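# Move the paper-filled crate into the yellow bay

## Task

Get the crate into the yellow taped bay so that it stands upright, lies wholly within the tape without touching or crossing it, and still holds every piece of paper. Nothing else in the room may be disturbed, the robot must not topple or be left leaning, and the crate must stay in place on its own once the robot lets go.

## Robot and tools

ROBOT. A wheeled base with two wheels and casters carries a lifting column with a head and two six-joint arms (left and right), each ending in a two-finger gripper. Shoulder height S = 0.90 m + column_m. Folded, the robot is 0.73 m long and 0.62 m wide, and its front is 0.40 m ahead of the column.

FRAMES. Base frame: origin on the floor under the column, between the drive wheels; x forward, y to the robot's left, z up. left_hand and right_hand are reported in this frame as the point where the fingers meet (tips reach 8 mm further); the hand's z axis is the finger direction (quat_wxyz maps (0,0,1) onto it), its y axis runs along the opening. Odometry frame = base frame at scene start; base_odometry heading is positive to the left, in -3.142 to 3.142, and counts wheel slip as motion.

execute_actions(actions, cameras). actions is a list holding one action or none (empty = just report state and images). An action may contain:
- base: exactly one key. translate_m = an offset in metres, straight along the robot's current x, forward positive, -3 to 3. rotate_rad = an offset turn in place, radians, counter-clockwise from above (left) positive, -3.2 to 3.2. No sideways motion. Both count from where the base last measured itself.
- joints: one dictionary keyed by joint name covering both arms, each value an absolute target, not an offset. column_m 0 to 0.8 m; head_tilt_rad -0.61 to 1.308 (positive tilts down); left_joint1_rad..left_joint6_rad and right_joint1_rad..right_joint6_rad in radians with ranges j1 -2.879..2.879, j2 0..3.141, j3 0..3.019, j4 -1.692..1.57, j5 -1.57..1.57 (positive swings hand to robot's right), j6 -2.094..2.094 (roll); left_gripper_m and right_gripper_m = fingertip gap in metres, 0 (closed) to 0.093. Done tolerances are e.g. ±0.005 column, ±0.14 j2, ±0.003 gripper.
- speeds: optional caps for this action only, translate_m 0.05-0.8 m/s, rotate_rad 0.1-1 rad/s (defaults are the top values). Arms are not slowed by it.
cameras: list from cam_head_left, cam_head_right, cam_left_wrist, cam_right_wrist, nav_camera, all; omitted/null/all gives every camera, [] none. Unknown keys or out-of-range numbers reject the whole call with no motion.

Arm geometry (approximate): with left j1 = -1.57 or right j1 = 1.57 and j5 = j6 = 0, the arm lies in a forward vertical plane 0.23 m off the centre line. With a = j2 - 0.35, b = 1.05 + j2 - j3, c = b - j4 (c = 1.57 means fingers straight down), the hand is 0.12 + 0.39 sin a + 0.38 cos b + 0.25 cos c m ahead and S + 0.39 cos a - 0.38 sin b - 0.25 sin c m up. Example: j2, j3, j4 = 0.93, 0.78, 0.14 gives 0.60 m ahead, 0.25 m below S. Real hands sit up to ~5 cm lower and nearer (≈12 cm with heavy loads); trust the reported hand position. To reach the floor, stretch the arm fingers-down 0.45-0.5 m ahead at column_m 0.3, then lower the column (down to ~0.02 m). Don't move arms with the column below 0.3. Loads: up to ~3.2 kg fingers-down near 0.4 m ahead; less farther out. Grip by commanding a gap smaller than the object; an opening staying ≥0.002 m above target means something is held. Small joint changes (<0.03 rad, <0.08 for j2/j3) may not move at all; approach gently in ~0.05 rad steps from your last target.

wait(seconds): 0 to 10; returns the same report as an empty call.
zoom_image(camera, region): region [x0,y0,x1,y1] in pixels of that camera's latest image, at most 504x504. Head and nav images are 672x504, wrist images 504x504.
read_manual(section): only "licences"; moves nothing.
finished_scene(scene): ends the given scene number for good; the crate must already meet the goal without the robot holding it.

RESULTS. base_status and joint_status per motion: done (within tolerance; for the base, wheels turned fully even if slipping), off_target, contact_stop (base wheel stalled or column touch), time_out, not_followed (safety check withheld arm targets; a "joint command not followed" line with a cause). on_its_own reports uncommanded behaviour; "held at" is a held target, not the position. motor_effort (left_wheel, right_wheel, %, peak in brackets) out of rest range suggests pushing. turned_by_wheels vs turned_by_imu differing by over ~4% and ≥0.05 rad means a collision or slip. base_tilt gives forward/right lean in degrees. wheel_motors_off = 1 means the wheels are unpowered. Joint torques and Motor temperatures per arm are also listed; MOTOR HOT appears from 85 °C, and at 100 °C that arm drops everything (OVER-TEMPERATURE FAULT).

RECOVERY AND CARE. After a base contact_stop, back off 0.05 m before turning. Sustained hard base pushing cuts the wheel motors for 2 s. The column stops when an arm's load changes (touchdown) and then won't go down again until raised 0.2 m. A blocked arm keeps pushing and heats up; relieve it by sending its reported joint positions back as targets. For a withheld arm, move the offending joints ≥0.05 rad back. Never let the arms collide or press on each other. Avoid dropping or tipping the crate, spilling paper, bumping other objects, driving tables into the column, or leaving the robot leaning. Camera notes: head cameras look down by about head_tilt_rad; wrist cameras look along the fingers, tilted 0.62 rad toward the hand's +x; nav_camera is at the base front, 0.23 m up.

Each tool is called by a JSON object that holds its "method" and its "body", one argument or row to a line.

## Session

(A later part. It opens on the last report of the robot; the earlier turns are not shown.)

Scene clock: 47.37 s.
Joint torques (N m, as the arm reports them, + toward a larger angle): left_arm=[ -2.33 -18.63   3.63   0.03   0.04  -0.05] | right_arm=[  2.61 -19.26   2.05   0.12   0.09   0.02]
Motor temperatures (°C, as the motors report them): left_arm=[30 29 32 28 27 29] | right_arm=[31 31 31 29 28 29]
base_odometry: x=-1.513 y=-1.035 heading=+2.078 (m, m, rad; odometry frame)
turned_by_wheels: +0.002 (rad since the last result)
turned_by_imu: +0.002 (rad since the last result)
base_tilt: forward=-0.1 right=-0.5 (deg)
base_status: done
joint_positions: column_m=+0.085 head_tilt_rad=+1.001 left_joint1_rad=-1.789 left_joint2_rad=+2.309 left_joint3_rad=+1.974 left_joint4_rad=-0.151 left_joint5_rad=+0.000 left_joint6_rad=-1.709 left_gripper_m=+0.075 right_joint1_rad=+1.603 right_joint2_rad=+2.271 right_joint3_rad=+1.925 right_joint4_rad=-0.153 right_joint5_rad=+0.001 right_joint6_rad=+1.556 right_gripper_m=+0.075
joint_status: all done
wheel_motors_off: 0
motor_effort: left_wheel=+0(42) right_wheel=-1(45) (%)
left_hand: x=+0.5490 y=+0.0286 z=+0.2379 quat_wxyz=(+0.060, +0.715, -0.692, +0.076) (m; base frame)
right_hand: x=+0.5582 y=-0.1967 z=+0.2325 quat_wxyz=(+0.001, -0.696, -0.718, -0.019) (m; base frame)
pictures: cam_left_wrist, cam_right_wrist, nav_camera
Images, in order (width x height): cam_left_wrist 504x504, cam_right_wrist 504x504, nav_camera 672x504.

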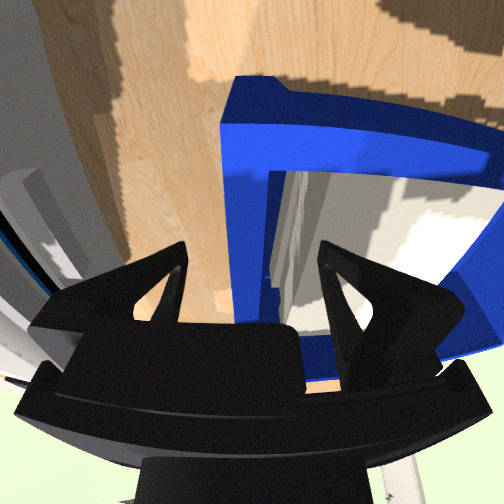

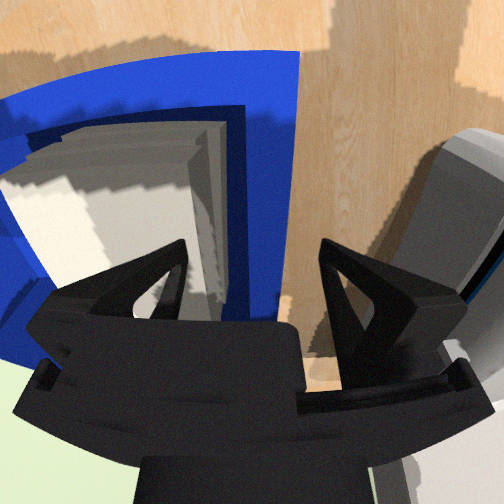

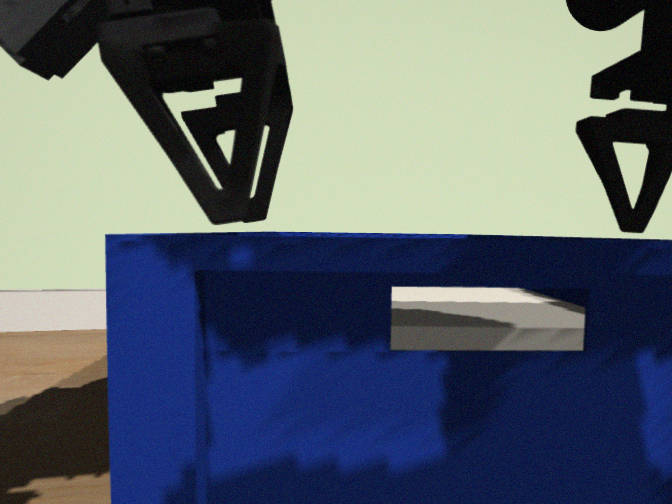

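{"method": "execute_actions", "body": {
  "actions": [
    {"joints":{"column_m":0.04,"left_gripper_m":0.055,"right_gripper_m":0.055}}
  ],
  "cameras": ["cam_left_wrist","cam_right_wrist","nav_camera"]
}}

{"method": "execute_actions", "body": {
  "actions": [
    {"joints":{"left_gripper_m":0.0,"right_gripper_m":0.0}}
  ],
  "cameras": ["cam_left_wrist","cam_right_wrist","nav_camera"]
}}

Scene clock: 49.47 s.
Joint torques (N m, as the arm reports them, + toward a larger angle): left_arm=[ -3.49 -18.51   3.52   0.07   0.02  -0.04] | right_arm=[  2.72 -19.66   1.78   0.21   0.07   0.08]
Motor temperatures (°C, as the motors report them): left_arm=[30 29 32 28 27 29] | right_arm=[31 31 31 29 28 29]
base_odometry: x=-1.513 y=-1.035 heading=+2.078 (m, m, rad; odometry frame)
turned_by_wheels: +0.000 (rad since the last result)
turned_by_imu: +0.000 (rad since the last result)
base_tilt: forward=-0.1 right=-0.5 (deg)
base_status: not commanded
joint_positions: column_m=+0.040 head_tilt_rad=+1.001 left_joint1_rad=-1.789 left_joint2_rad=+2.309 left_joint3_rad=+1.974 left_joint4_rad=-0.151 left_joint5_rad=+0.000 left_joint6_rad=-1.709 left_gripper_m=+0.055 right_joint1_rad=+1.603 right_joint2_rad=+2.271 right_joint3_rad=+1.925 right_joint4_rad=-0.153 right_joint5_rad=+0.001 right_joint6_rad=+1.556 right_gripper_m=+0.055
joint_status: all done
wheel_motors_off: 0
motor_effort: left_wheel=+1(1) right_wheel=-1(1) (%)
left_hand: x=+0.5490 y=+0.0286 z=+0.1929 quat_wxyz=(+0.060, +0.715, -0.692, +0.076) (m; base frame)
right_hand: x=+0.5582 y=-0.1967 z=+0.1875 quat_wxyz=(+0.001, -0.696, -0.718, -0.019) (m; base frame)
pictures: cam_left_wrist, cam_right_wrist, nav_camera
Images, in order (width x height): cam_left_wrist 504x504, cam_right_wrist 504x504, nav_camera 672x504.

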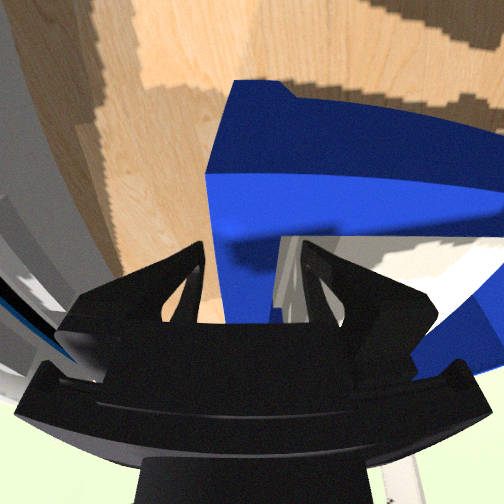

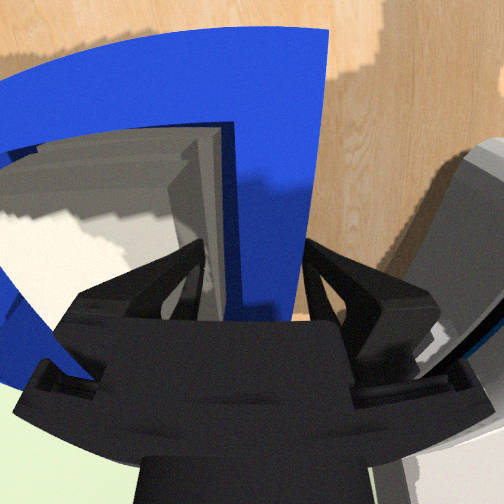

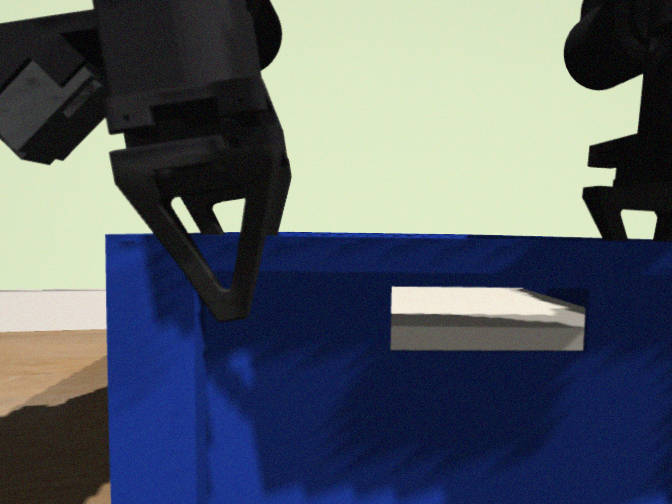

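Scene clock: 50.07 s.
Joint torques (N m, as the arm reports them, + toward a larger angle): left_arm=[ -3.33 -18.51   3.59   0.18   0.01  -0.12] | right_arm=[  2.71 -19.8    2.12   0.25   0.15   0.1 ]
Motor temperatures (°C, as the motors report them): left_arm=[30 29 32 28 27 29] | right_arm=[31 31 31 29 28 29]
base_odometry: x=-1.513 y=-1.035 heading=+2.078 (m, m, rad; odometry frame)
turned_by_wheels: +0.000 (rad since the last result)
turned_by_imu: +0.000 (rad since the last result)
base_tilt: forward=-0.1 right=-0.5 (deg)
base_status: not commanded
joint_positions: column_m=+0.040 head_tilt_rad=+1.001 left_joint1_rad=-1.789 left_joint2_rad=+2.310 left_joint3_rad=+1.973 left_joint4_rad=-0.156 left_joint5_rad=+0.000 left_joint6_rad=-1.701 left_gripper_m=+0.020 right_joint1_rad=+1.603 right_joint2_rad=+2.273 right_joint3_rad=+1.920 right_joint4_rad=-0.158 right_joint5_rad=+0.001 right_joint6_rad=+1.553 right_gripper_m=+0.019
joint_status: left_gripper_m off_target (ended at +0.020, target +0.000); right_gripper_m off_target (ended at +0.019, target +0.000)
wheel_motors_off: 0
motor_effort: left_wheel=+5(6) right_wheel=+1(3) (%)
left_hand: x=+0.5465 y=+0.0288 z=+0.1924 quat_wxyz=(+0.062, +0.712, -0.695, +0.074) (m; base frame)
right_hand: x=+0.5521 y=-0.1968 z=+0.1861 quat_wxyz=(+0.005, -0.695, -0.719, -0.014) (m; base frame)
pictures: cam_left_wrist, cam_right_wrist, nav_camera
Images, in order (width x height): cam_left_wrist 504x504, cam_right_wrist 504x504, nav_camera 672x504.

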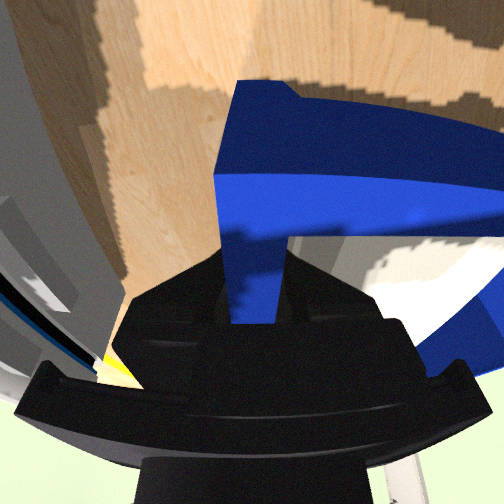

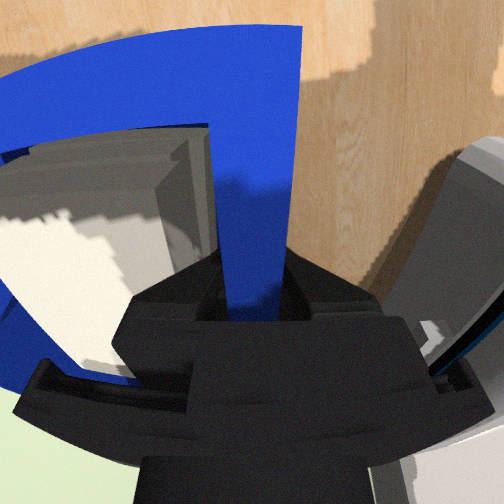

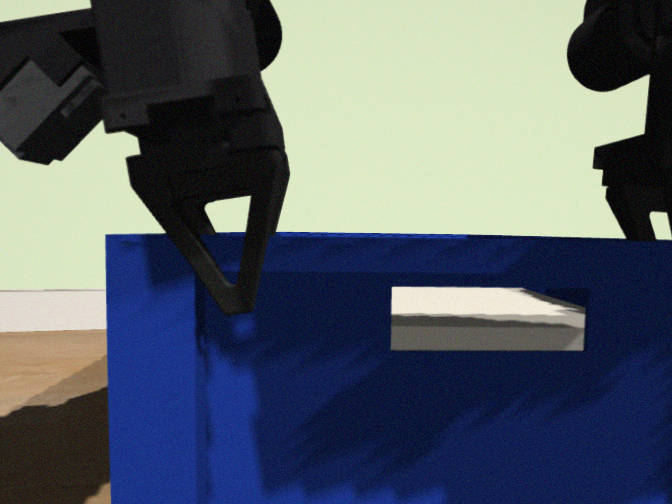

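{"method": "execute_actions", "body": {
  "actions": [
    {"base":{"translate_m":-0.15},"speeds":{"translate_m":0.12}}
  ],
  "cameras": ["cam_head_left","nav_camera"]
}}

Scene clock: 52.93 s.
Joint torques (N m, as the arm reports them, + toward a larger angle): left_arm=[ -3.5  -19.24   0.79  -0.01  -0.07  -0.15] | right_arm=[  3.32 -20.45  -0.05  -0.01   0.13   0.1 ]
Motor temperatures (°C, as the motors report them): left_arm=[30 30 32 28 27 29] | right_arm=[31 31 31 29 28 29]
base_odometry: x=-1.440 y=-1.166 heading=+2.077 (m, m, rad; odometry frame)
turned_by_wheels: -0.001 (rad since the last result)
turned_by_imu: -0.001 (rad since the last result)
base_tilt: forward=-0.1 right=-0.5 (deg)
base_status: done
joint_positions: column_m=+0.040 head_tilt_rad=+1.001 left_joint1_rad=-1.786 left_joint2_rad=+2.316 left_joint3_rad=+2.007 left_joint4_rad=-0.150 left_joint5_rad=+0.003 left_joint6_rad=-1.697 left_gripper_m=+0.020 right_joint1_rad=+1.603 right_joint2_rad=+2.279 right_joint3_rad=+1.955 right_joint4_rad=-0.149 right_joint5_rad=+0.000 right_joint6_rad=+1.550 right_gripper_m=+0.019
joint_status: not commanded
wheel_motors_off: 0
motor_effort: left_wheel=-1(34) right_wheel=+0(58) (%)
left_hand: x=+0.5643 y=+0.0289 z=+0.1924 quat_wxyz=(+0.051, +0.712, -0.695, +0.087) (m; base frame)
right_hand: x=+0.5713 y=-0.1967 z=+0.1864 quat_wxyz=(-0.008, -0.694, -0.719, -0.027) (m; base frame)
pictures: cam_head_left, nav_camera
Images, in order (width x height): cam_head_left 672x504, nav_camera 672x504.

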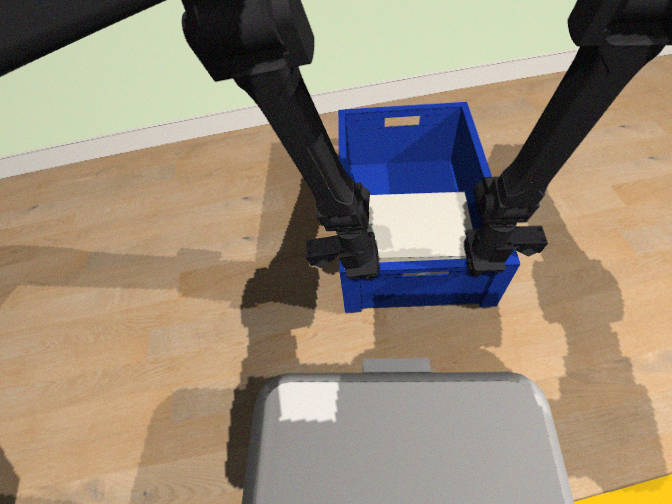

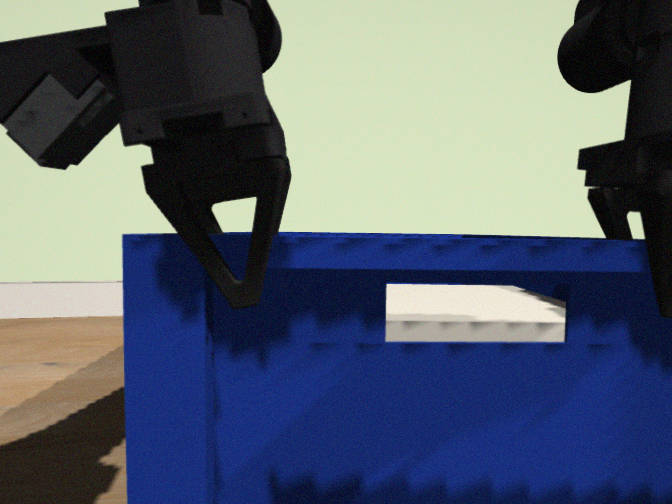

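{"method": "execute_actions", "body": {
  "actions": [
    {"base":{"rotate_rad":0.3},"speeds":{"rotate_rad":0.25}}
  ],
  "cameras": ["cam_head_left","nav_camera"]
}}

Scene clock: 55.80 s.
Joint torques (N m, as the arm reports them, + toward a larger angle): left_arm=[ -1.27 -21.45  -0.67  -0.51  -0.43  -1.31] | right_arm=[  5.17 -19.11   5.31   0.68  -0.16  -1.05]
Motor temperatures (°C, as the motors report them): left_arm=[30 30 32 28 27 29] | right_arm=[31 31 31 29 28 29]
base_odometry: x=-1.440 y=-1.166 heading=+2.374 (m, m, rad; odometry frame)
turned_by_wheels: +0.297 (rad since the last result)
turned_by_imu: +0.283 (rad since the last result)
base_tilt: forward=+0.0 right=-0.5 (deg)
base_status: done
joint_positions: column_m=+0.040 head_tilt_rad=+1.001 left_joint1_rad=-1.831 left_joint2_rad=+2.338 left_joint3_rad=+2.022 left_joint4_rad=-0.132 left_joint5_rad=+0.014 left_joint6_rad=-1.569 left_gripper_m=+0.020 right_joint1_rad=+1.559 right_joint2_rad=+2.270 right_joint3_rad=+1.873 right_joint4_rad=-0.175 right_joint5_rad=+0.010 right_joint6_rad=+1.670 right_gripper_m=+0.020
joint_status: not commanded
wheel_motors_off: 0
motor_effort: left_wheel=-7(55) right_wheel=+4(61) (%)
left_hand: x=+0.5561 y=-0.0139 z=+0.1933 quat_wxyz=(+0.060, +0.656, -0.744, +0.112) (m; base frame)
right_hand: x=+0.5213 y=-0.2372 z=+0.1849 quat_wxyz=(+0.009, -0.743, -0.669, +0.024) (m; base frame)
pictures: cam_head_left, nav_camera
Images, in order (width x height): cam_head_left 672x504, nav_camera 672x504.

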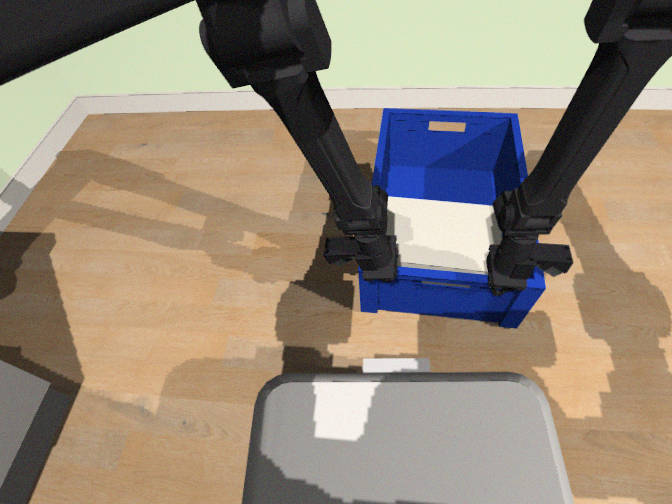

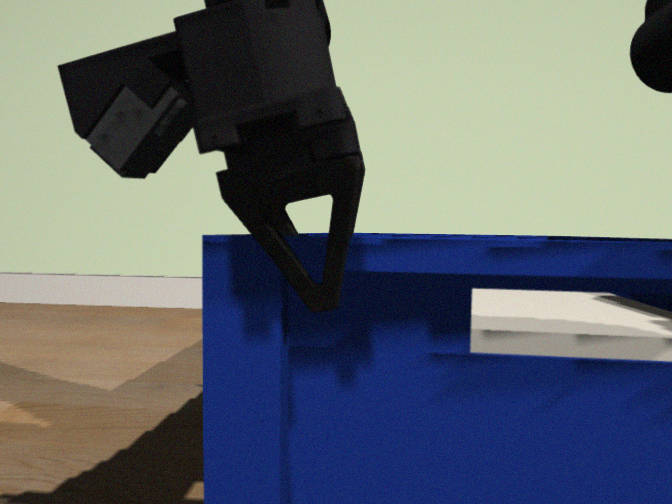

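{"method": "execute_actions", "body": {
  "actions": [
    {"base":{"rotate_rad":0.38},"speeds":{"rotate_rad":0.3}}
  ],
  "cameras": ["cam_head_left"]
}}

{"method": "execute_actions", "body": {
  "actions": [
    {"base":{"translate_m":-0.6},"speeds":{"translate_m":0.3},"joints":{"head_tilt_rad":1.2}}
  ]
}}

Scene clock: 59.87 s.
Joint torques (N m, as the arm reports them, + toward a larger angle): left_arm=[ -1.23 -21.46  -0.37  -0.43  -0.47  -1.43] | right_arm=[  5.6  -18.43   5.71   0.99  -0.26  -1.12]
Motor temperatures (°C, as the motors report them): left_arm=[30 30 32 28 27 30] | right_arm=[31 31 31 29 28 30]
base_odometry: x=-1.440 y=-1.166 heading=+2.749 (m, m, rad; odometry frame)
turned_by_wheels: +0.375 (rad since the last result)
turned_by_imu: +0.362 (rad since the last result)
base_tilt: forward=+0.0 right=-0.5 (deg)
base_status: done
joint_positions: column_m=+0.040 head_tilt_rad=+1.001 left_joint1_rad=-1.835 left_joint2_rad=+2.339 left_joint3_rad=+2.019 left_joint4_rad=-0.134 left_joint5_rad=+0.015 left_joint6_rad=-1.556 left_gripper_m=+0.020 right_joint1_rad=+1.557 right_joint2_rad=+2.270 right_joint3_rad=+1.864 right_joint4_rad=-0.182 right_joint5_rad=+0.014 right_joint6_rad=+1.680 right_gripper_m=+0.021
joint_status: not commanded
wheel_motors_off: 0
motor_effort: left_wheel=-10(34) right_wheel=+9(62) (%)
left_hand: x=+0.5525 y=-0.0176 z=+0.1934 quat_wxyz=(+0.063, +0.650, -0.749, +0.112) (m; base frame)
right_hand: x=+0.5139 y=-0.2403 z=+0.1847 quat_wxyz=(+0.012, -0.746, -0.665, +0.033) (m; base frame)
pictures: cam_head_left
Images, in order (width x height): cam_head_left 672x504.

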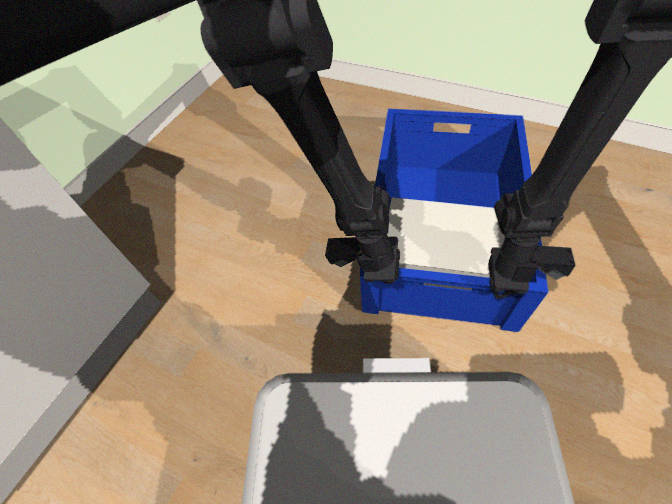

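Scene clock: 62.93 s.
Joint torques (N m, as the arm reports them, + toward a larger angle): left_arm=[ -3.08 -20.01   0.38  -0.55  -0.59  -0.27] | right_arm=[  3.46 -21.01  -0.24   0.17  -0.17   0.01]
Motor temperatures (°C, as the motors report them): left_arm=[30 30 32 28 27 30] | right_arm=[31 31 31 29 28 30]
base_odometry: x=-0.885 y=-1.395 heading=+2.750 (m, m, rad; odometry frame)
turned_by_wheels: +0.001 (rad since the last result)
turned_by_imu: +0.001 (rad since the last result)
base_tilt: forward=-0.1 right=-0.5 (deg)
base_status: done
joint_positions: column_m=+0.040 head_tilt_rad=+1.198 left_joint1_rad=-1.794 left_joint2_rad=+2.322 left_joint3_rad=+2.011 left_joint4_rad=-0.132 left_joint5_rad=+0.017 left_joint6_rad=-1.684 left_gripper_m=+0.020 right_joint1_rad=+1.593 right_joint2_rad=+2.281 right_joint3_rad=+1.955 right_joint4_rad=-0.148 right_joint5_rad=+0.010 right_joint6_rad=+1.559 right_gripper_m=+0.019
joint_status: all done
wheel_motors_off: 0
motor_effort: left_wheel=+0(59) right_wheel=-1(47) (%)
left_hand: x=+0.5665 y=+0.0190 z=+0.1926 quat_wxyz=(+0.053, +0.706, -0.699, +0.101) (m; base frame)
right_hand: x=+0.5703 y=-0.2069 z=+0.1852 quat_wxyz=(-0.014, -0.699, -0.715, -0.021) (m; base frame)
pictures: cam_head_left, cam_head_right, cam_left_wrist, cam_right_wrist, nav_camera
Images, in order (width x height): cam_head_left 672x504, cam_head_right 672x504, cam_left_wrist 504x504, cam_right_wrist 504x504, nav_camera 672x504.

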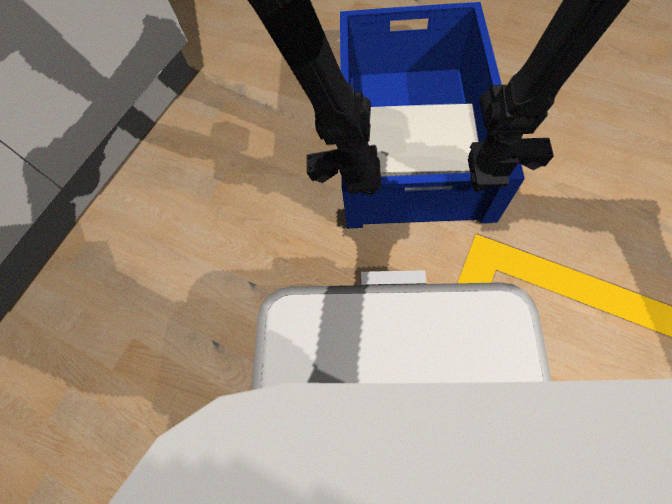

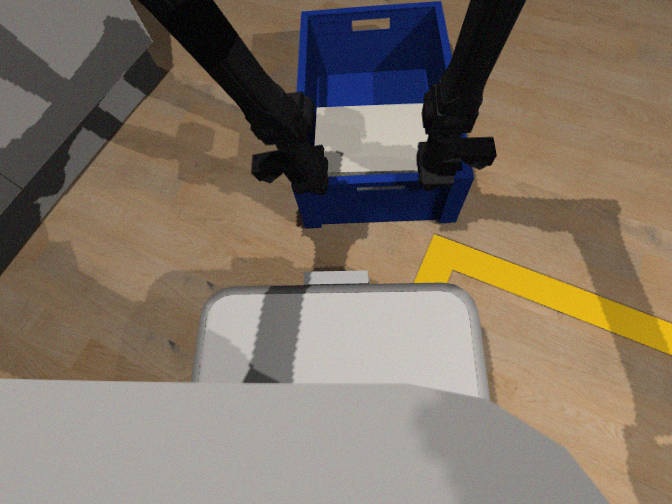

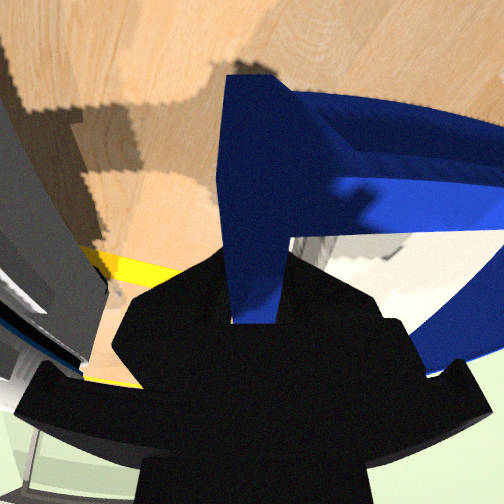

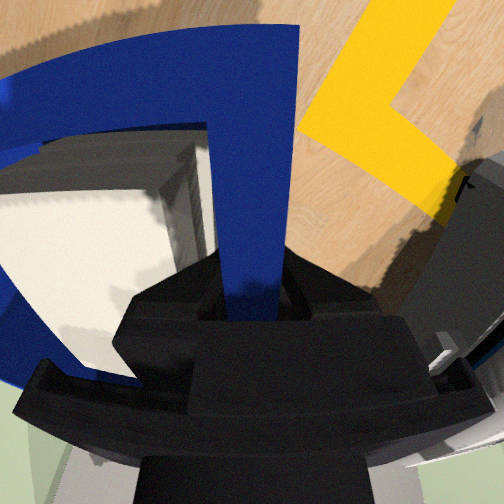

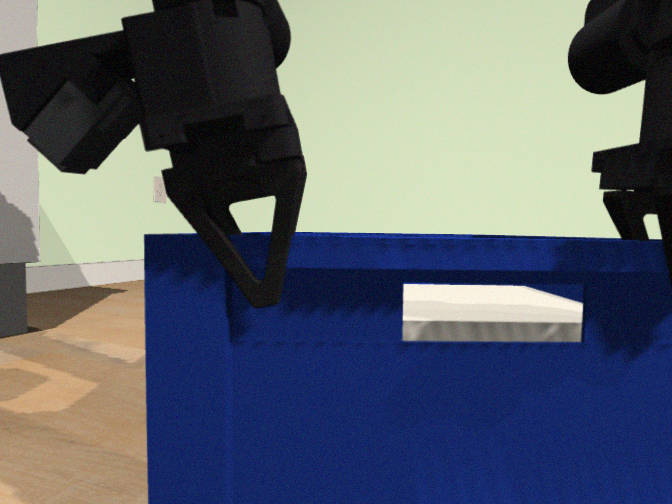

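{"method": "execute_actions", "body": {
  "actions": [
    {"base":{"rotate_rad":-0.125},"speeds":{"rotate_rad":0.3},"joints":{"head_tilt_rad":1.05}}
  ],
  "cameras": []
}}

{"method": "execute_actions", "body": {
  "actions": [
    {"base":{"translate_m":-0.62},"speeds":{"translate_m":0.35}}
  ],
  "cameras": ["cam_head_left","cam_head_right"]
}}

Scene clock: 65.93 s.
Joint torques (N m, as the arm reports them, + toward a larger angle): left_arm=[ -5.71 -17.09   4.34   0.64   0.1    0.42] | right_arm=[ -0.16 -21.92  -2.38  -1.01   0.11   0.81]
Motor temperatures (°C, as the motors report them): left_arm=[30 30 32 28 27 30] | right_arm=[31 32 31 29 28 30]
base_odometry: x=-0.885 y=-1.395 heading=+2.628 (m, m, rad; odometry frame)
turned_by_wheels: -0.122 (rad since the last result)
turned_by_imu: -0.118 (rad since the last result)
base_tilt: forward=-0.1 right=-0.5 (deg)
base_status: done
joint_positions: column_m=+0.040 head_tilt_rad=+1.063 left_joint1_rad=-1.743 left_joint2_rad=+2.294 left_joint3_rad=+1.965 left_joint4_rad=-0.170 left_joint5_rad=-0.003 left_joint6_rad=-1.761 left_gripper_m=+0.020 right_joint1_rad=+1.651 right_joint2_rad=+2.295 right_joint3_rad=+1.988 right_joint4_rad=-0.119 right_joint5_rad=-0.001 right_joint6_rad=+1.478 right_gripper_m=+0.019
joint_status: all done
wheel_motors_off: 0
motor_effort: left_wheel=+0(53) right_wheel=-6(49) (%)
left_hand: x=+0.5548 y=+0.0708 z=+0.1916 quat_wxyz=(+0.049, +0.741, -0.667, +0.056) (m; base frame)
right_hand: x=+0.5856 y=-0.1524 z=+0.1848 quat_wxyz=(-0.012, -0.659, -0.750, -0.059) (m; base frame)
pictures: none
No camera images: the call's "cameras" was empty. Leave "cameras" out to get every camera's image.

Scene clock: 68.73 s.
Joint torques (N m, as the arm reports them, + toward a larger angle): left_arm=[ -4.55 -18.68   0.97   0.18   0.26  -0.08] | right_arm=[  1.8  -21.34  -1.2   -0.84   0.24   0.23]
Motor temperatures (°C, as the motors report them): left_arm=[30 30 32 28 27 30] | right_arm=[31 32 31 29 28 30]
base_odometry: x=-0.345 y=-1.699 heading=+2.628 (m, m, rad; odometry frame)
turned_by_wheels: -0.001 (rad since the last result)
turned_by_imu: -0.001 (rad since the last result)
base_tilt: forward=-0.1 right=-0.5 (deg)
base_status: done
joint_positions: column_m=+0.040 head_tilt_rad=+1.063 left_joint1_rad=-1.766 left_joint2_rad=+2.309 left_joint3_rad=+2.005 left_joint4_rad=-0.155 left_joint5_rad=-0.007 left_joint6_rad=-1.704 left_gripper_m=+0.020 right_joint1_rad=+1.624 right_joint2_rad=+2.289 right_joint3_rad=+1.972 right_joint4_rad=-0.121 right_joint5_rad=-0.005 right_joint6_rad=+1.538 right_gripper_m=+0.019
joint_status: not commanded
wheel_motors_off: 0
motor_effort: left_wheel=-1(45) right_wheel=+0(48) (%)
left_hand: x=+0.5697 y=+0.0485 z=+0.1921 quat_wxyz=(+0.041, +0.718, -0.690, +0.079) (m; base frame)
right_hand: x=+0.5815 y=-0.1763 z=+0.1849 quat_wxyz=(-0.013, -0.685, -0.726, -0.049) (m; base frame)
pictures: cam_head_left, cam_head_right
Images, in order (width x height): cam_head_left 672x504, cam_head_right 672x504.

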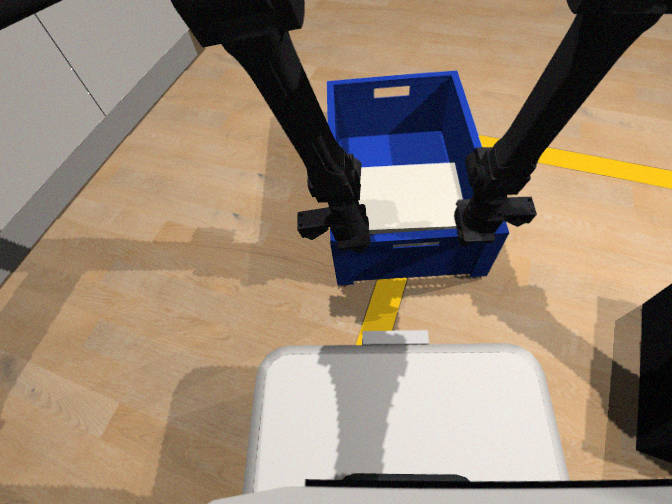

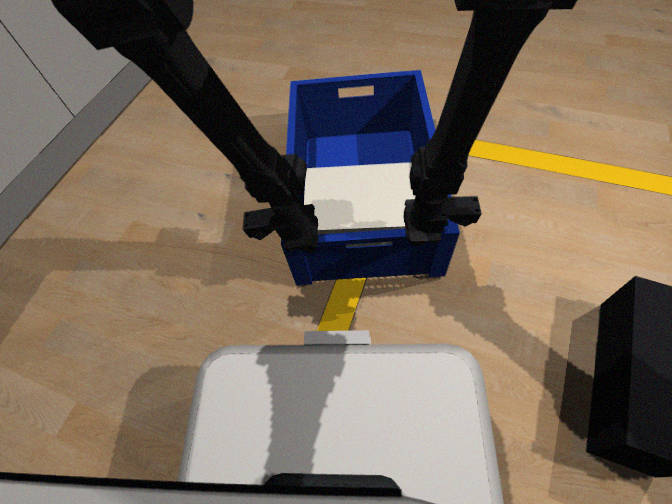

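{"method": "execute_actions", "body": {
  "actions": [
    {"base":{"translate_m":-0.16},"speeds":{"translate_m":0.3}}
  ],
  "cameras": []
}}

{"method": "execute_actions", "body": {
  "actions": [
    {"base":{"rotate_rad":-0.37},"speeds":{"rotate_rad":0.3}}
  ],
  "cameras": ["cam_head_left","cam_head_right"]
}}

Scene clock: 72.20 s.
Joint torques (N m, as the arm reports them, + toward a larger angle): left_arm=[ -4.46 -18.77   1.2    0.18   0.29  -0.09] | right_arm=[  1.55 -21.71  -0.76  -0.77   0.29   0.18]
Motor temperatures (°C, as the motors report them): left_arm=[30 30 32 28 27 29] | right_arm=[31 32 31 29 28 30]
base_odometry: x=-0.206 y=-1.778 heading=+2.627 (m, m, rad; odometry frame)
turned_by_wheels: -0.001 (rad since the last result)
turned_by_imu: -0.001 (rad since the last result)
base_tilt: forward=-0.1 right=-0.5 (deg)
base_status: done
joint_positions: column_m=+0.040 head_tilt_rad=+1.062 left_joint1_rad=-1.768 left_joint2_rad=+2.310 left_joint3_rad=+2.003 left_joint4_rad=-0.154 left_joint5_rad=-0.008 left_joint6_rad=-1.702 left_gripper_m=+0.020 right_joint1_rad=+1.622 right_joint2_rad=+2.287 right_joint3_rad=+1.967 right_joint4_rad=-0.122 right_joint5_rad=-0.005 right_joint6_rad=+1.540 right_gripper_m=+0.019
joint_status: not commanded
wheel_motors_off: 0
motor_effort: left_wheel=+0(39) right_wheel=+0(33) (%)
left_hand: x=+0.5680 y=+0.0470 z=+0.1918 quat_wxyz=(+0.042, +0.717, -0.691, +0.078) (m; base frame)
right_hand: x=+0.5790 y=-0.1780 z=+0.1850 quat_wxyz=(-0.012, -0.687, -0.725, -0.046) (m; base frame)
pictures: none
No camera images: the call's "cameras" was empty. Leave "cameras" out to get every camera's image.

Scene clock: 74.53 s.
Joint torques (N m, as the arm reports them, + toward a larger angle): left_arm=[ -4.72 -16.6    5.94   0.5    0.58   0.77] | right_arm=[  0.58 -21.98  -1.37  -0.73   0.36   1.13]
Motor temperatures (°C, as the motors report them): left_arm=[30 30 32 28 27 30] | right_arm=[31 32 31 29 28 30]
base_odometry: x=-0.206 y=-1.778 heading=+2.259 (m, m, rad; odometry frame)
turned_by_wheels: -0.368 (rad since the last result)
turned_by_imu: -0.350 (rad since the last result)
base_tilt: forward=-0.1 right=-0.5 (deg)
base_status: done
joint_positions: column_m=+0.040 head_tilt_rad=+1.062 left_joint1_rad=-1.756 left_joint2_rad=+2.295 left_joint3_rad=+1.945 left_joint4_rad=-0.169 left_joint5_rad=-0.016 left_joint6_rad=-1.800 left_gripper_m=+0.020 right_joint1_rad=+1.641 right_joint2_rad=+2.292 right_joint3_rad=+1.976 right_joint4_rad=-0.121 right_joint5_rad=-0.009 right_joint6_rad=+1.444 right_gripper_m=+0.019
joint_status: not commanded
wheel_motors_off: 0
motor_effort: left_wheel=+6(62) right_wheel=-8(57) (%)
left_hand: x=+0.5409 y=+0.0621 z=+0.1909 quat_wxyz=(+0.055, +0.752, -0.655, +0.047) (m; base frame)
right_hand: x=+0.5807 y=-0.1603 z=+0.1847 quat_wxyz=(-0.009, -0.648, -0.760, -0.055) (m; base frame)
pictures: cam_head_left, cam_head_right
Images, in order (width x height): cam_head_left 672x504, cam_head_right 672x504.

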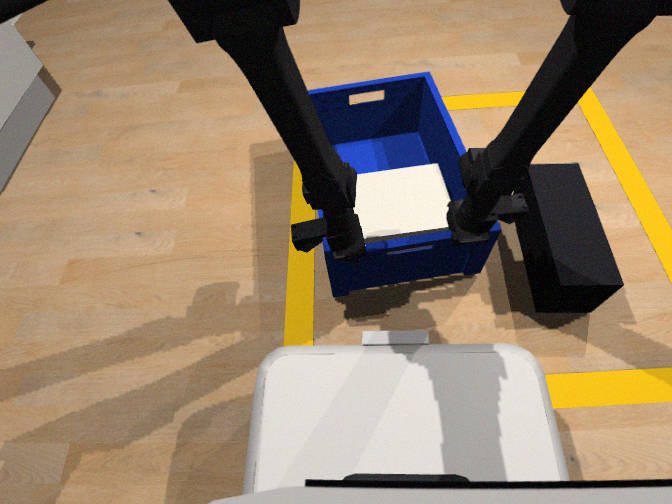

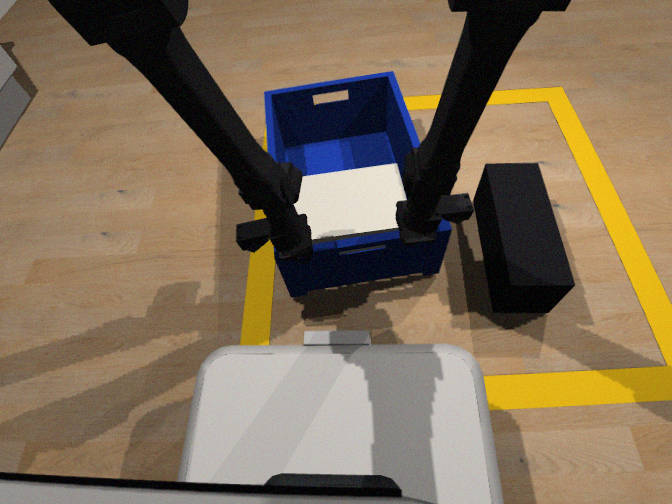

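{"method": "execute_actions", "body": {
  "actions": [
    {"base":{"translate_m":-0.12},"speeds":{"translate_m":0.1},"joints":{"left_joint3_rad":2.04,"right_joint3_rad":1.87,"left_joint6_rad":-1.6,"right_joint6_rad":1.66}}
  ],
  "cameras": ["cam_head_left","cam_head_right"]
}}

Scene clock: 77.13 s.
Joint torques (N m, as the arm reports them, + toward a larger angle): left_arm=[ -4.86 -19.25   4.19   0.75   0.56   0.32] | right_arm=[  1.04 -20.27  -3.72  -1.16   0.24   0.47]
Motor temperatures (°C, as the motors report them): left_arm=[30 30 32 28 27 30] | right_arm=[31 32 31 29 28 30]
base_odometry: x=-0.130 y=-1.871 heading=+2.259 (m, m, rad; odometry frame)
turned_by_wheels: -0.001 (rad since the last result)
turned_by_imu: -0.001 (rad since the last result)
base_tilt: forward=-0.1 right=-0.5 (deg)
base_status: done
joint_positions: column_m=+0.040 head_tilt_rad=+1.062 left_joint1_rad=-1.761 left_joint2_rad=+2.313 left_joint3_rad=+2.026 left_joint4_rad=-0.173 left_joint5_rad=-0.016 left_joint6_rad=-1.629 left_gripper_m=+0.020 right_joint1_rad=+1.631 right_joint2_rad=+2.283 right_joint3_rad=+1.942 right_joint4_rad=-0.115 right_joint5_rad=-0.004 right_joint6_rad=+1.610 right_gripper_m=+0.019
joint_status: right_joint6_rad time_out (moved +0.166 of +0.216); the others done
wheel_motors_off: 0
on_its_own: right_joint6_rad reads +1.610 and still pushes toward +1.660 since a time_out
motor_effort: left_wheel=+0(28) right_wheel=+0(56) (%)
left_hand: x=+0.5757 y=+0.0546 z=+0.1910 quat_wxyz=(+0.033, +0.694, -0.716, +0.075) (m; base frame)
right_hand: x=+0.5681 y=-0.1702 z=+0.1850 quat_wxyz=(-0.003, -0.710, -0.703, -0.044) (m; base frame)
pictures: cam_head_left, cam_head_right
Images, in order (width x height): cam_head_left 672x504, cam_head_right 672x504.

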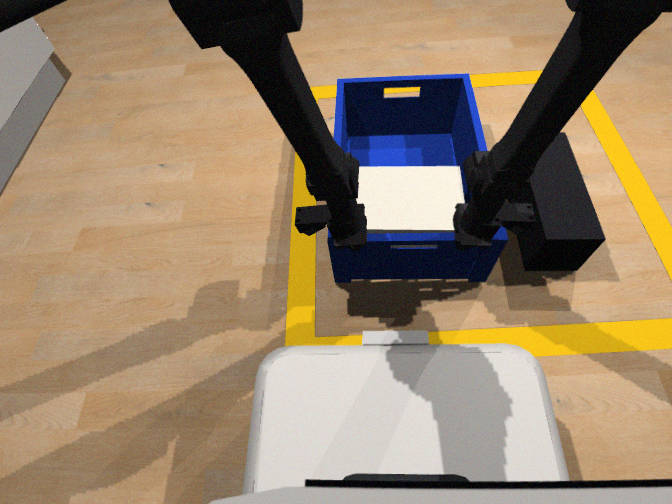

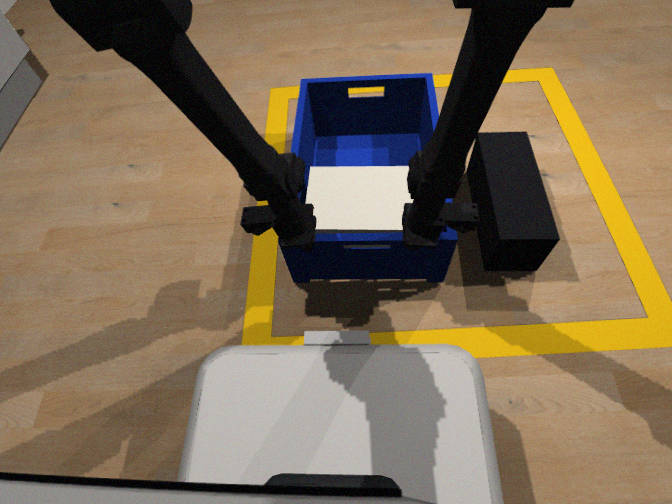

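Aligned inside. Relax the arms, release, and raise.

{"method": "execute_actions", "body": {
  "actions": [
    {"joints":{"left_joint1_rad":-1.761,"left_joint3_rad":2.03,"left_joint6_rad":-1.63,"right_joint1_rad":1.631,"right_joint3_rad":1.95,"right_joint4_rad":-0.125,"right_joint2_rad":2.28,"right_joint6_rad":1.61,"left_gripper_m":0.055,"right_gripper_m":0.055}}
  ],
  "cameras": ["cam_left_wrist","cam_right_wrist"]
}}

{"method": "execute_actions", "body": {
  "actions": [
    {"joints":{"column_m":0.12}}
  ]
}}

Scene clock: 78.63 s.
Joint torques (N m, as the arm reports them, + toward a larger angle): left_arm=[ -4.31 -19.81   3.42   0.71   0.1    0.1 ] | right_arm=[  4.01 -19.98   2.14   0.07   0.19   0.04]
Motor temperatures (°C, as the motors report them): left_arm=[30 30 32 28 27 29] | right_arm=[31 32 31 29 28 30]
base_odometry: x=-0.130 y=-1.871 heading=+2.259 (m, m, rad; odometry frame)
turned_by_wheels: +0.000 (rad since the last result)
turned_by_imu: +0.000 (rad since the last result)
base_tilt: forward=-0.1 right=-0.5 (deg)
base_status: not commanded
joint_positions: column_m=+0.040 head_tilt_rad=+1.062 left_joint1_rad=-1.760 left_joint2_rad=+2.313 left_joint3_rad=+2.026 left_joint4_rad=-0.173 left_joint5_rad=-0.003 left_joint6_rad=-1.634 left_gripper_m=+0.055 right_joint1_rad=+1.632 right_joint2_rad=+2.283 right_joint3_rad=+1.941 right_joint4_rad=-0.112 right_joint5_rad=-0.003 right_joint6_rad=+1.602 right_gripper_m=+0.055
joint_status: all done
wheel_motors_off: 0
motor_effort: left_wheel=-3(3) right_wheel=+3(3) (%)
left_hand: x=+0.5753 y=+0.0531 z=+0.1910 quat_wxyz=(+0.038, +0.695, -0.713, +0.079) (m; base frame)
right_hand: x=+0.5687 y=-0.1697 z=+0.1851 quat_wxyz=(-0.004, -0.707, -0.706, -0.045) (m; base frame)
pictures: cam_left_wrist, cam_right_wrist
Images, in order (width x height): cam_left_wrist 504x504, cam_right_wrist 504x504.

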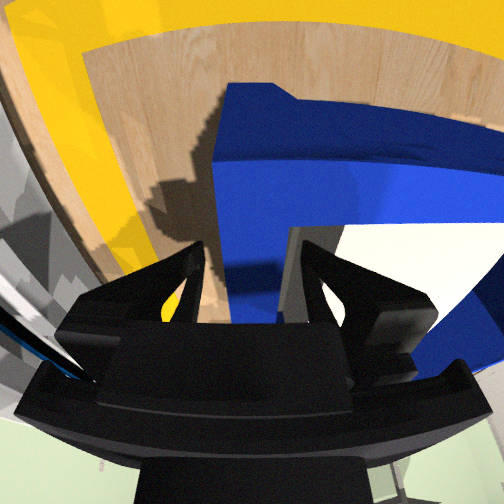

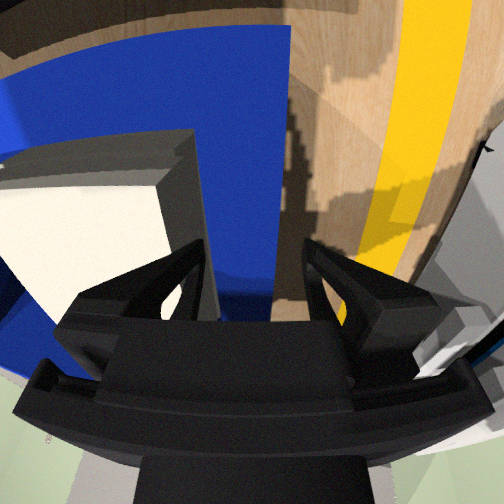

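Scene clock: 80.27 s.
Joint torques (N m, as the arm reports them, + toward a larger angle): left_arm=[ -2.89 -19.37   3.44   0.72   0.12   0.1 ] | right_arm=[  3.56 -19.92   2.21  -0.01   0.18   0.1 ]
Motor temperatures (°C, as the motors report them): left_arm=[30 30 32 28 27 29] | right_arm=[31 32 31 29 28 30]
base_odometry: x=-0.130 y=-1.871 heading=+2.259 (m, m, rad; odometry frame)
turned_by_wheels: +0.000 (rad since the last result)
turned_by_imu: +0.000 (rad since the last result)
base_tilt: forward=-0.1 right=-0.5 (deg)
base_status: not commanded
joint_positions: column_m=+0.120 head_tilt_rad=+1.062 left_joint1_rad=-1.760 left_joint2_rad=+2.313 left_joint3_rad=+2.026 left_joint4_rad=-0.173 left_joint5_rad=-0.003 left_joint6_rad=-1.634 left_gripper_m=+0.055 right_joint1_rad=+1.632 right_joint2_rad=+2.283 right_joint3_rad=+1.941 right_joint4_rad=-0.112 right_joint5_rad=-0.003 right_joint6_rad=+1.602 right_gripper_m=+0.055
joint_status: all done
wheel_motors_off: 0
motor_effort: left_wheel=-4(4) right_wheel=+3(3) (%)
left_hand: x=+0.5753 y=+0.0531 z=+0.2708 quat_wxyz=(+0.038, +0.695, -0.713, +0.079) (m; base frame)
right_hand: x=+0.5687 y=-0.1697 z=+0.2650 quat_wxyz=(-0.004, -0.707, -0.706, -0.045) (m; base frame)
pictures: cam_head_left, cam_head_right, cam_left_wrist, cam_right_wrist, nav_camera
Images, in order (width x height): cam_head_left 672x504, cam_head_right 672x504, cam_left_wrist 504x504, cam_right_wrist 504x504, nav_camera 672x504.

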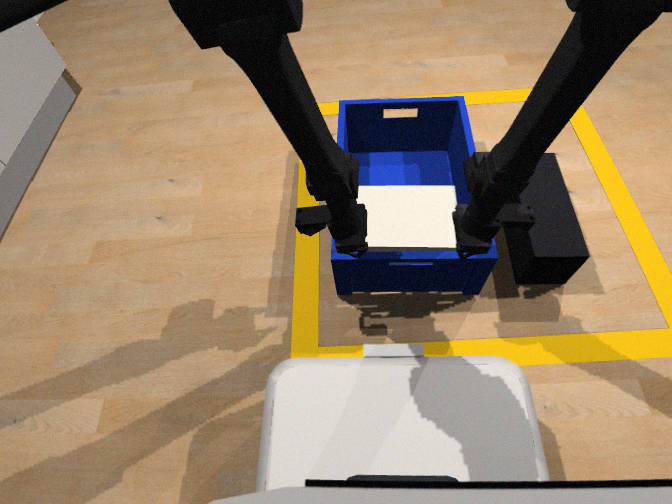

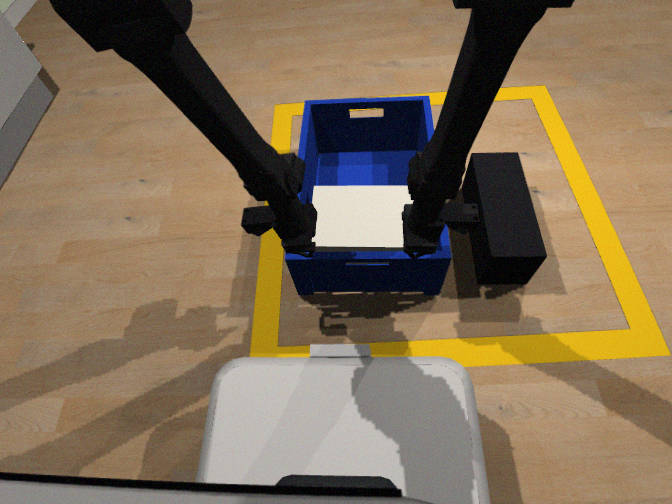

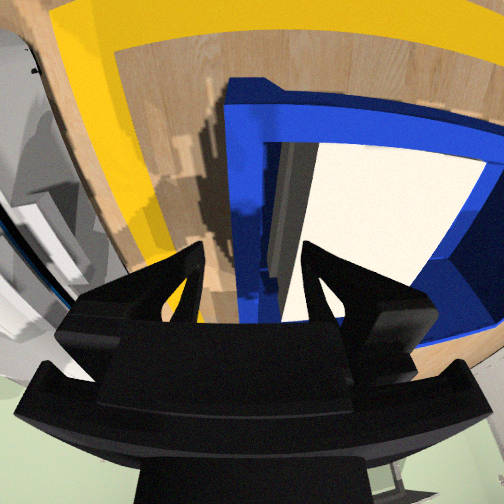

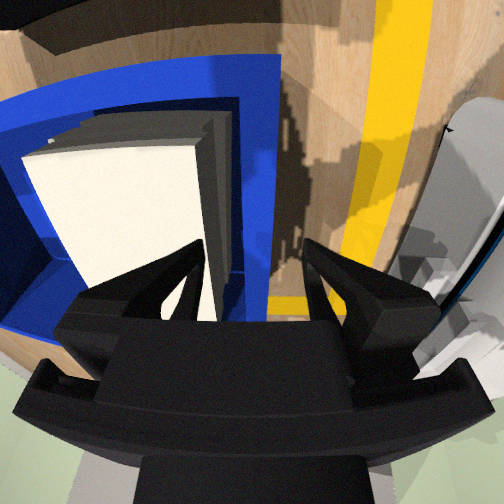

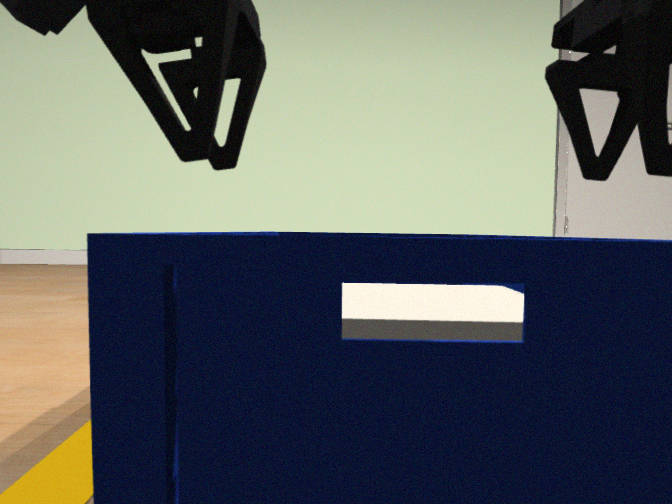

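{"method": "finished_scene", "body": {
  "scene": 1
}}

The scene is finished: the task was done.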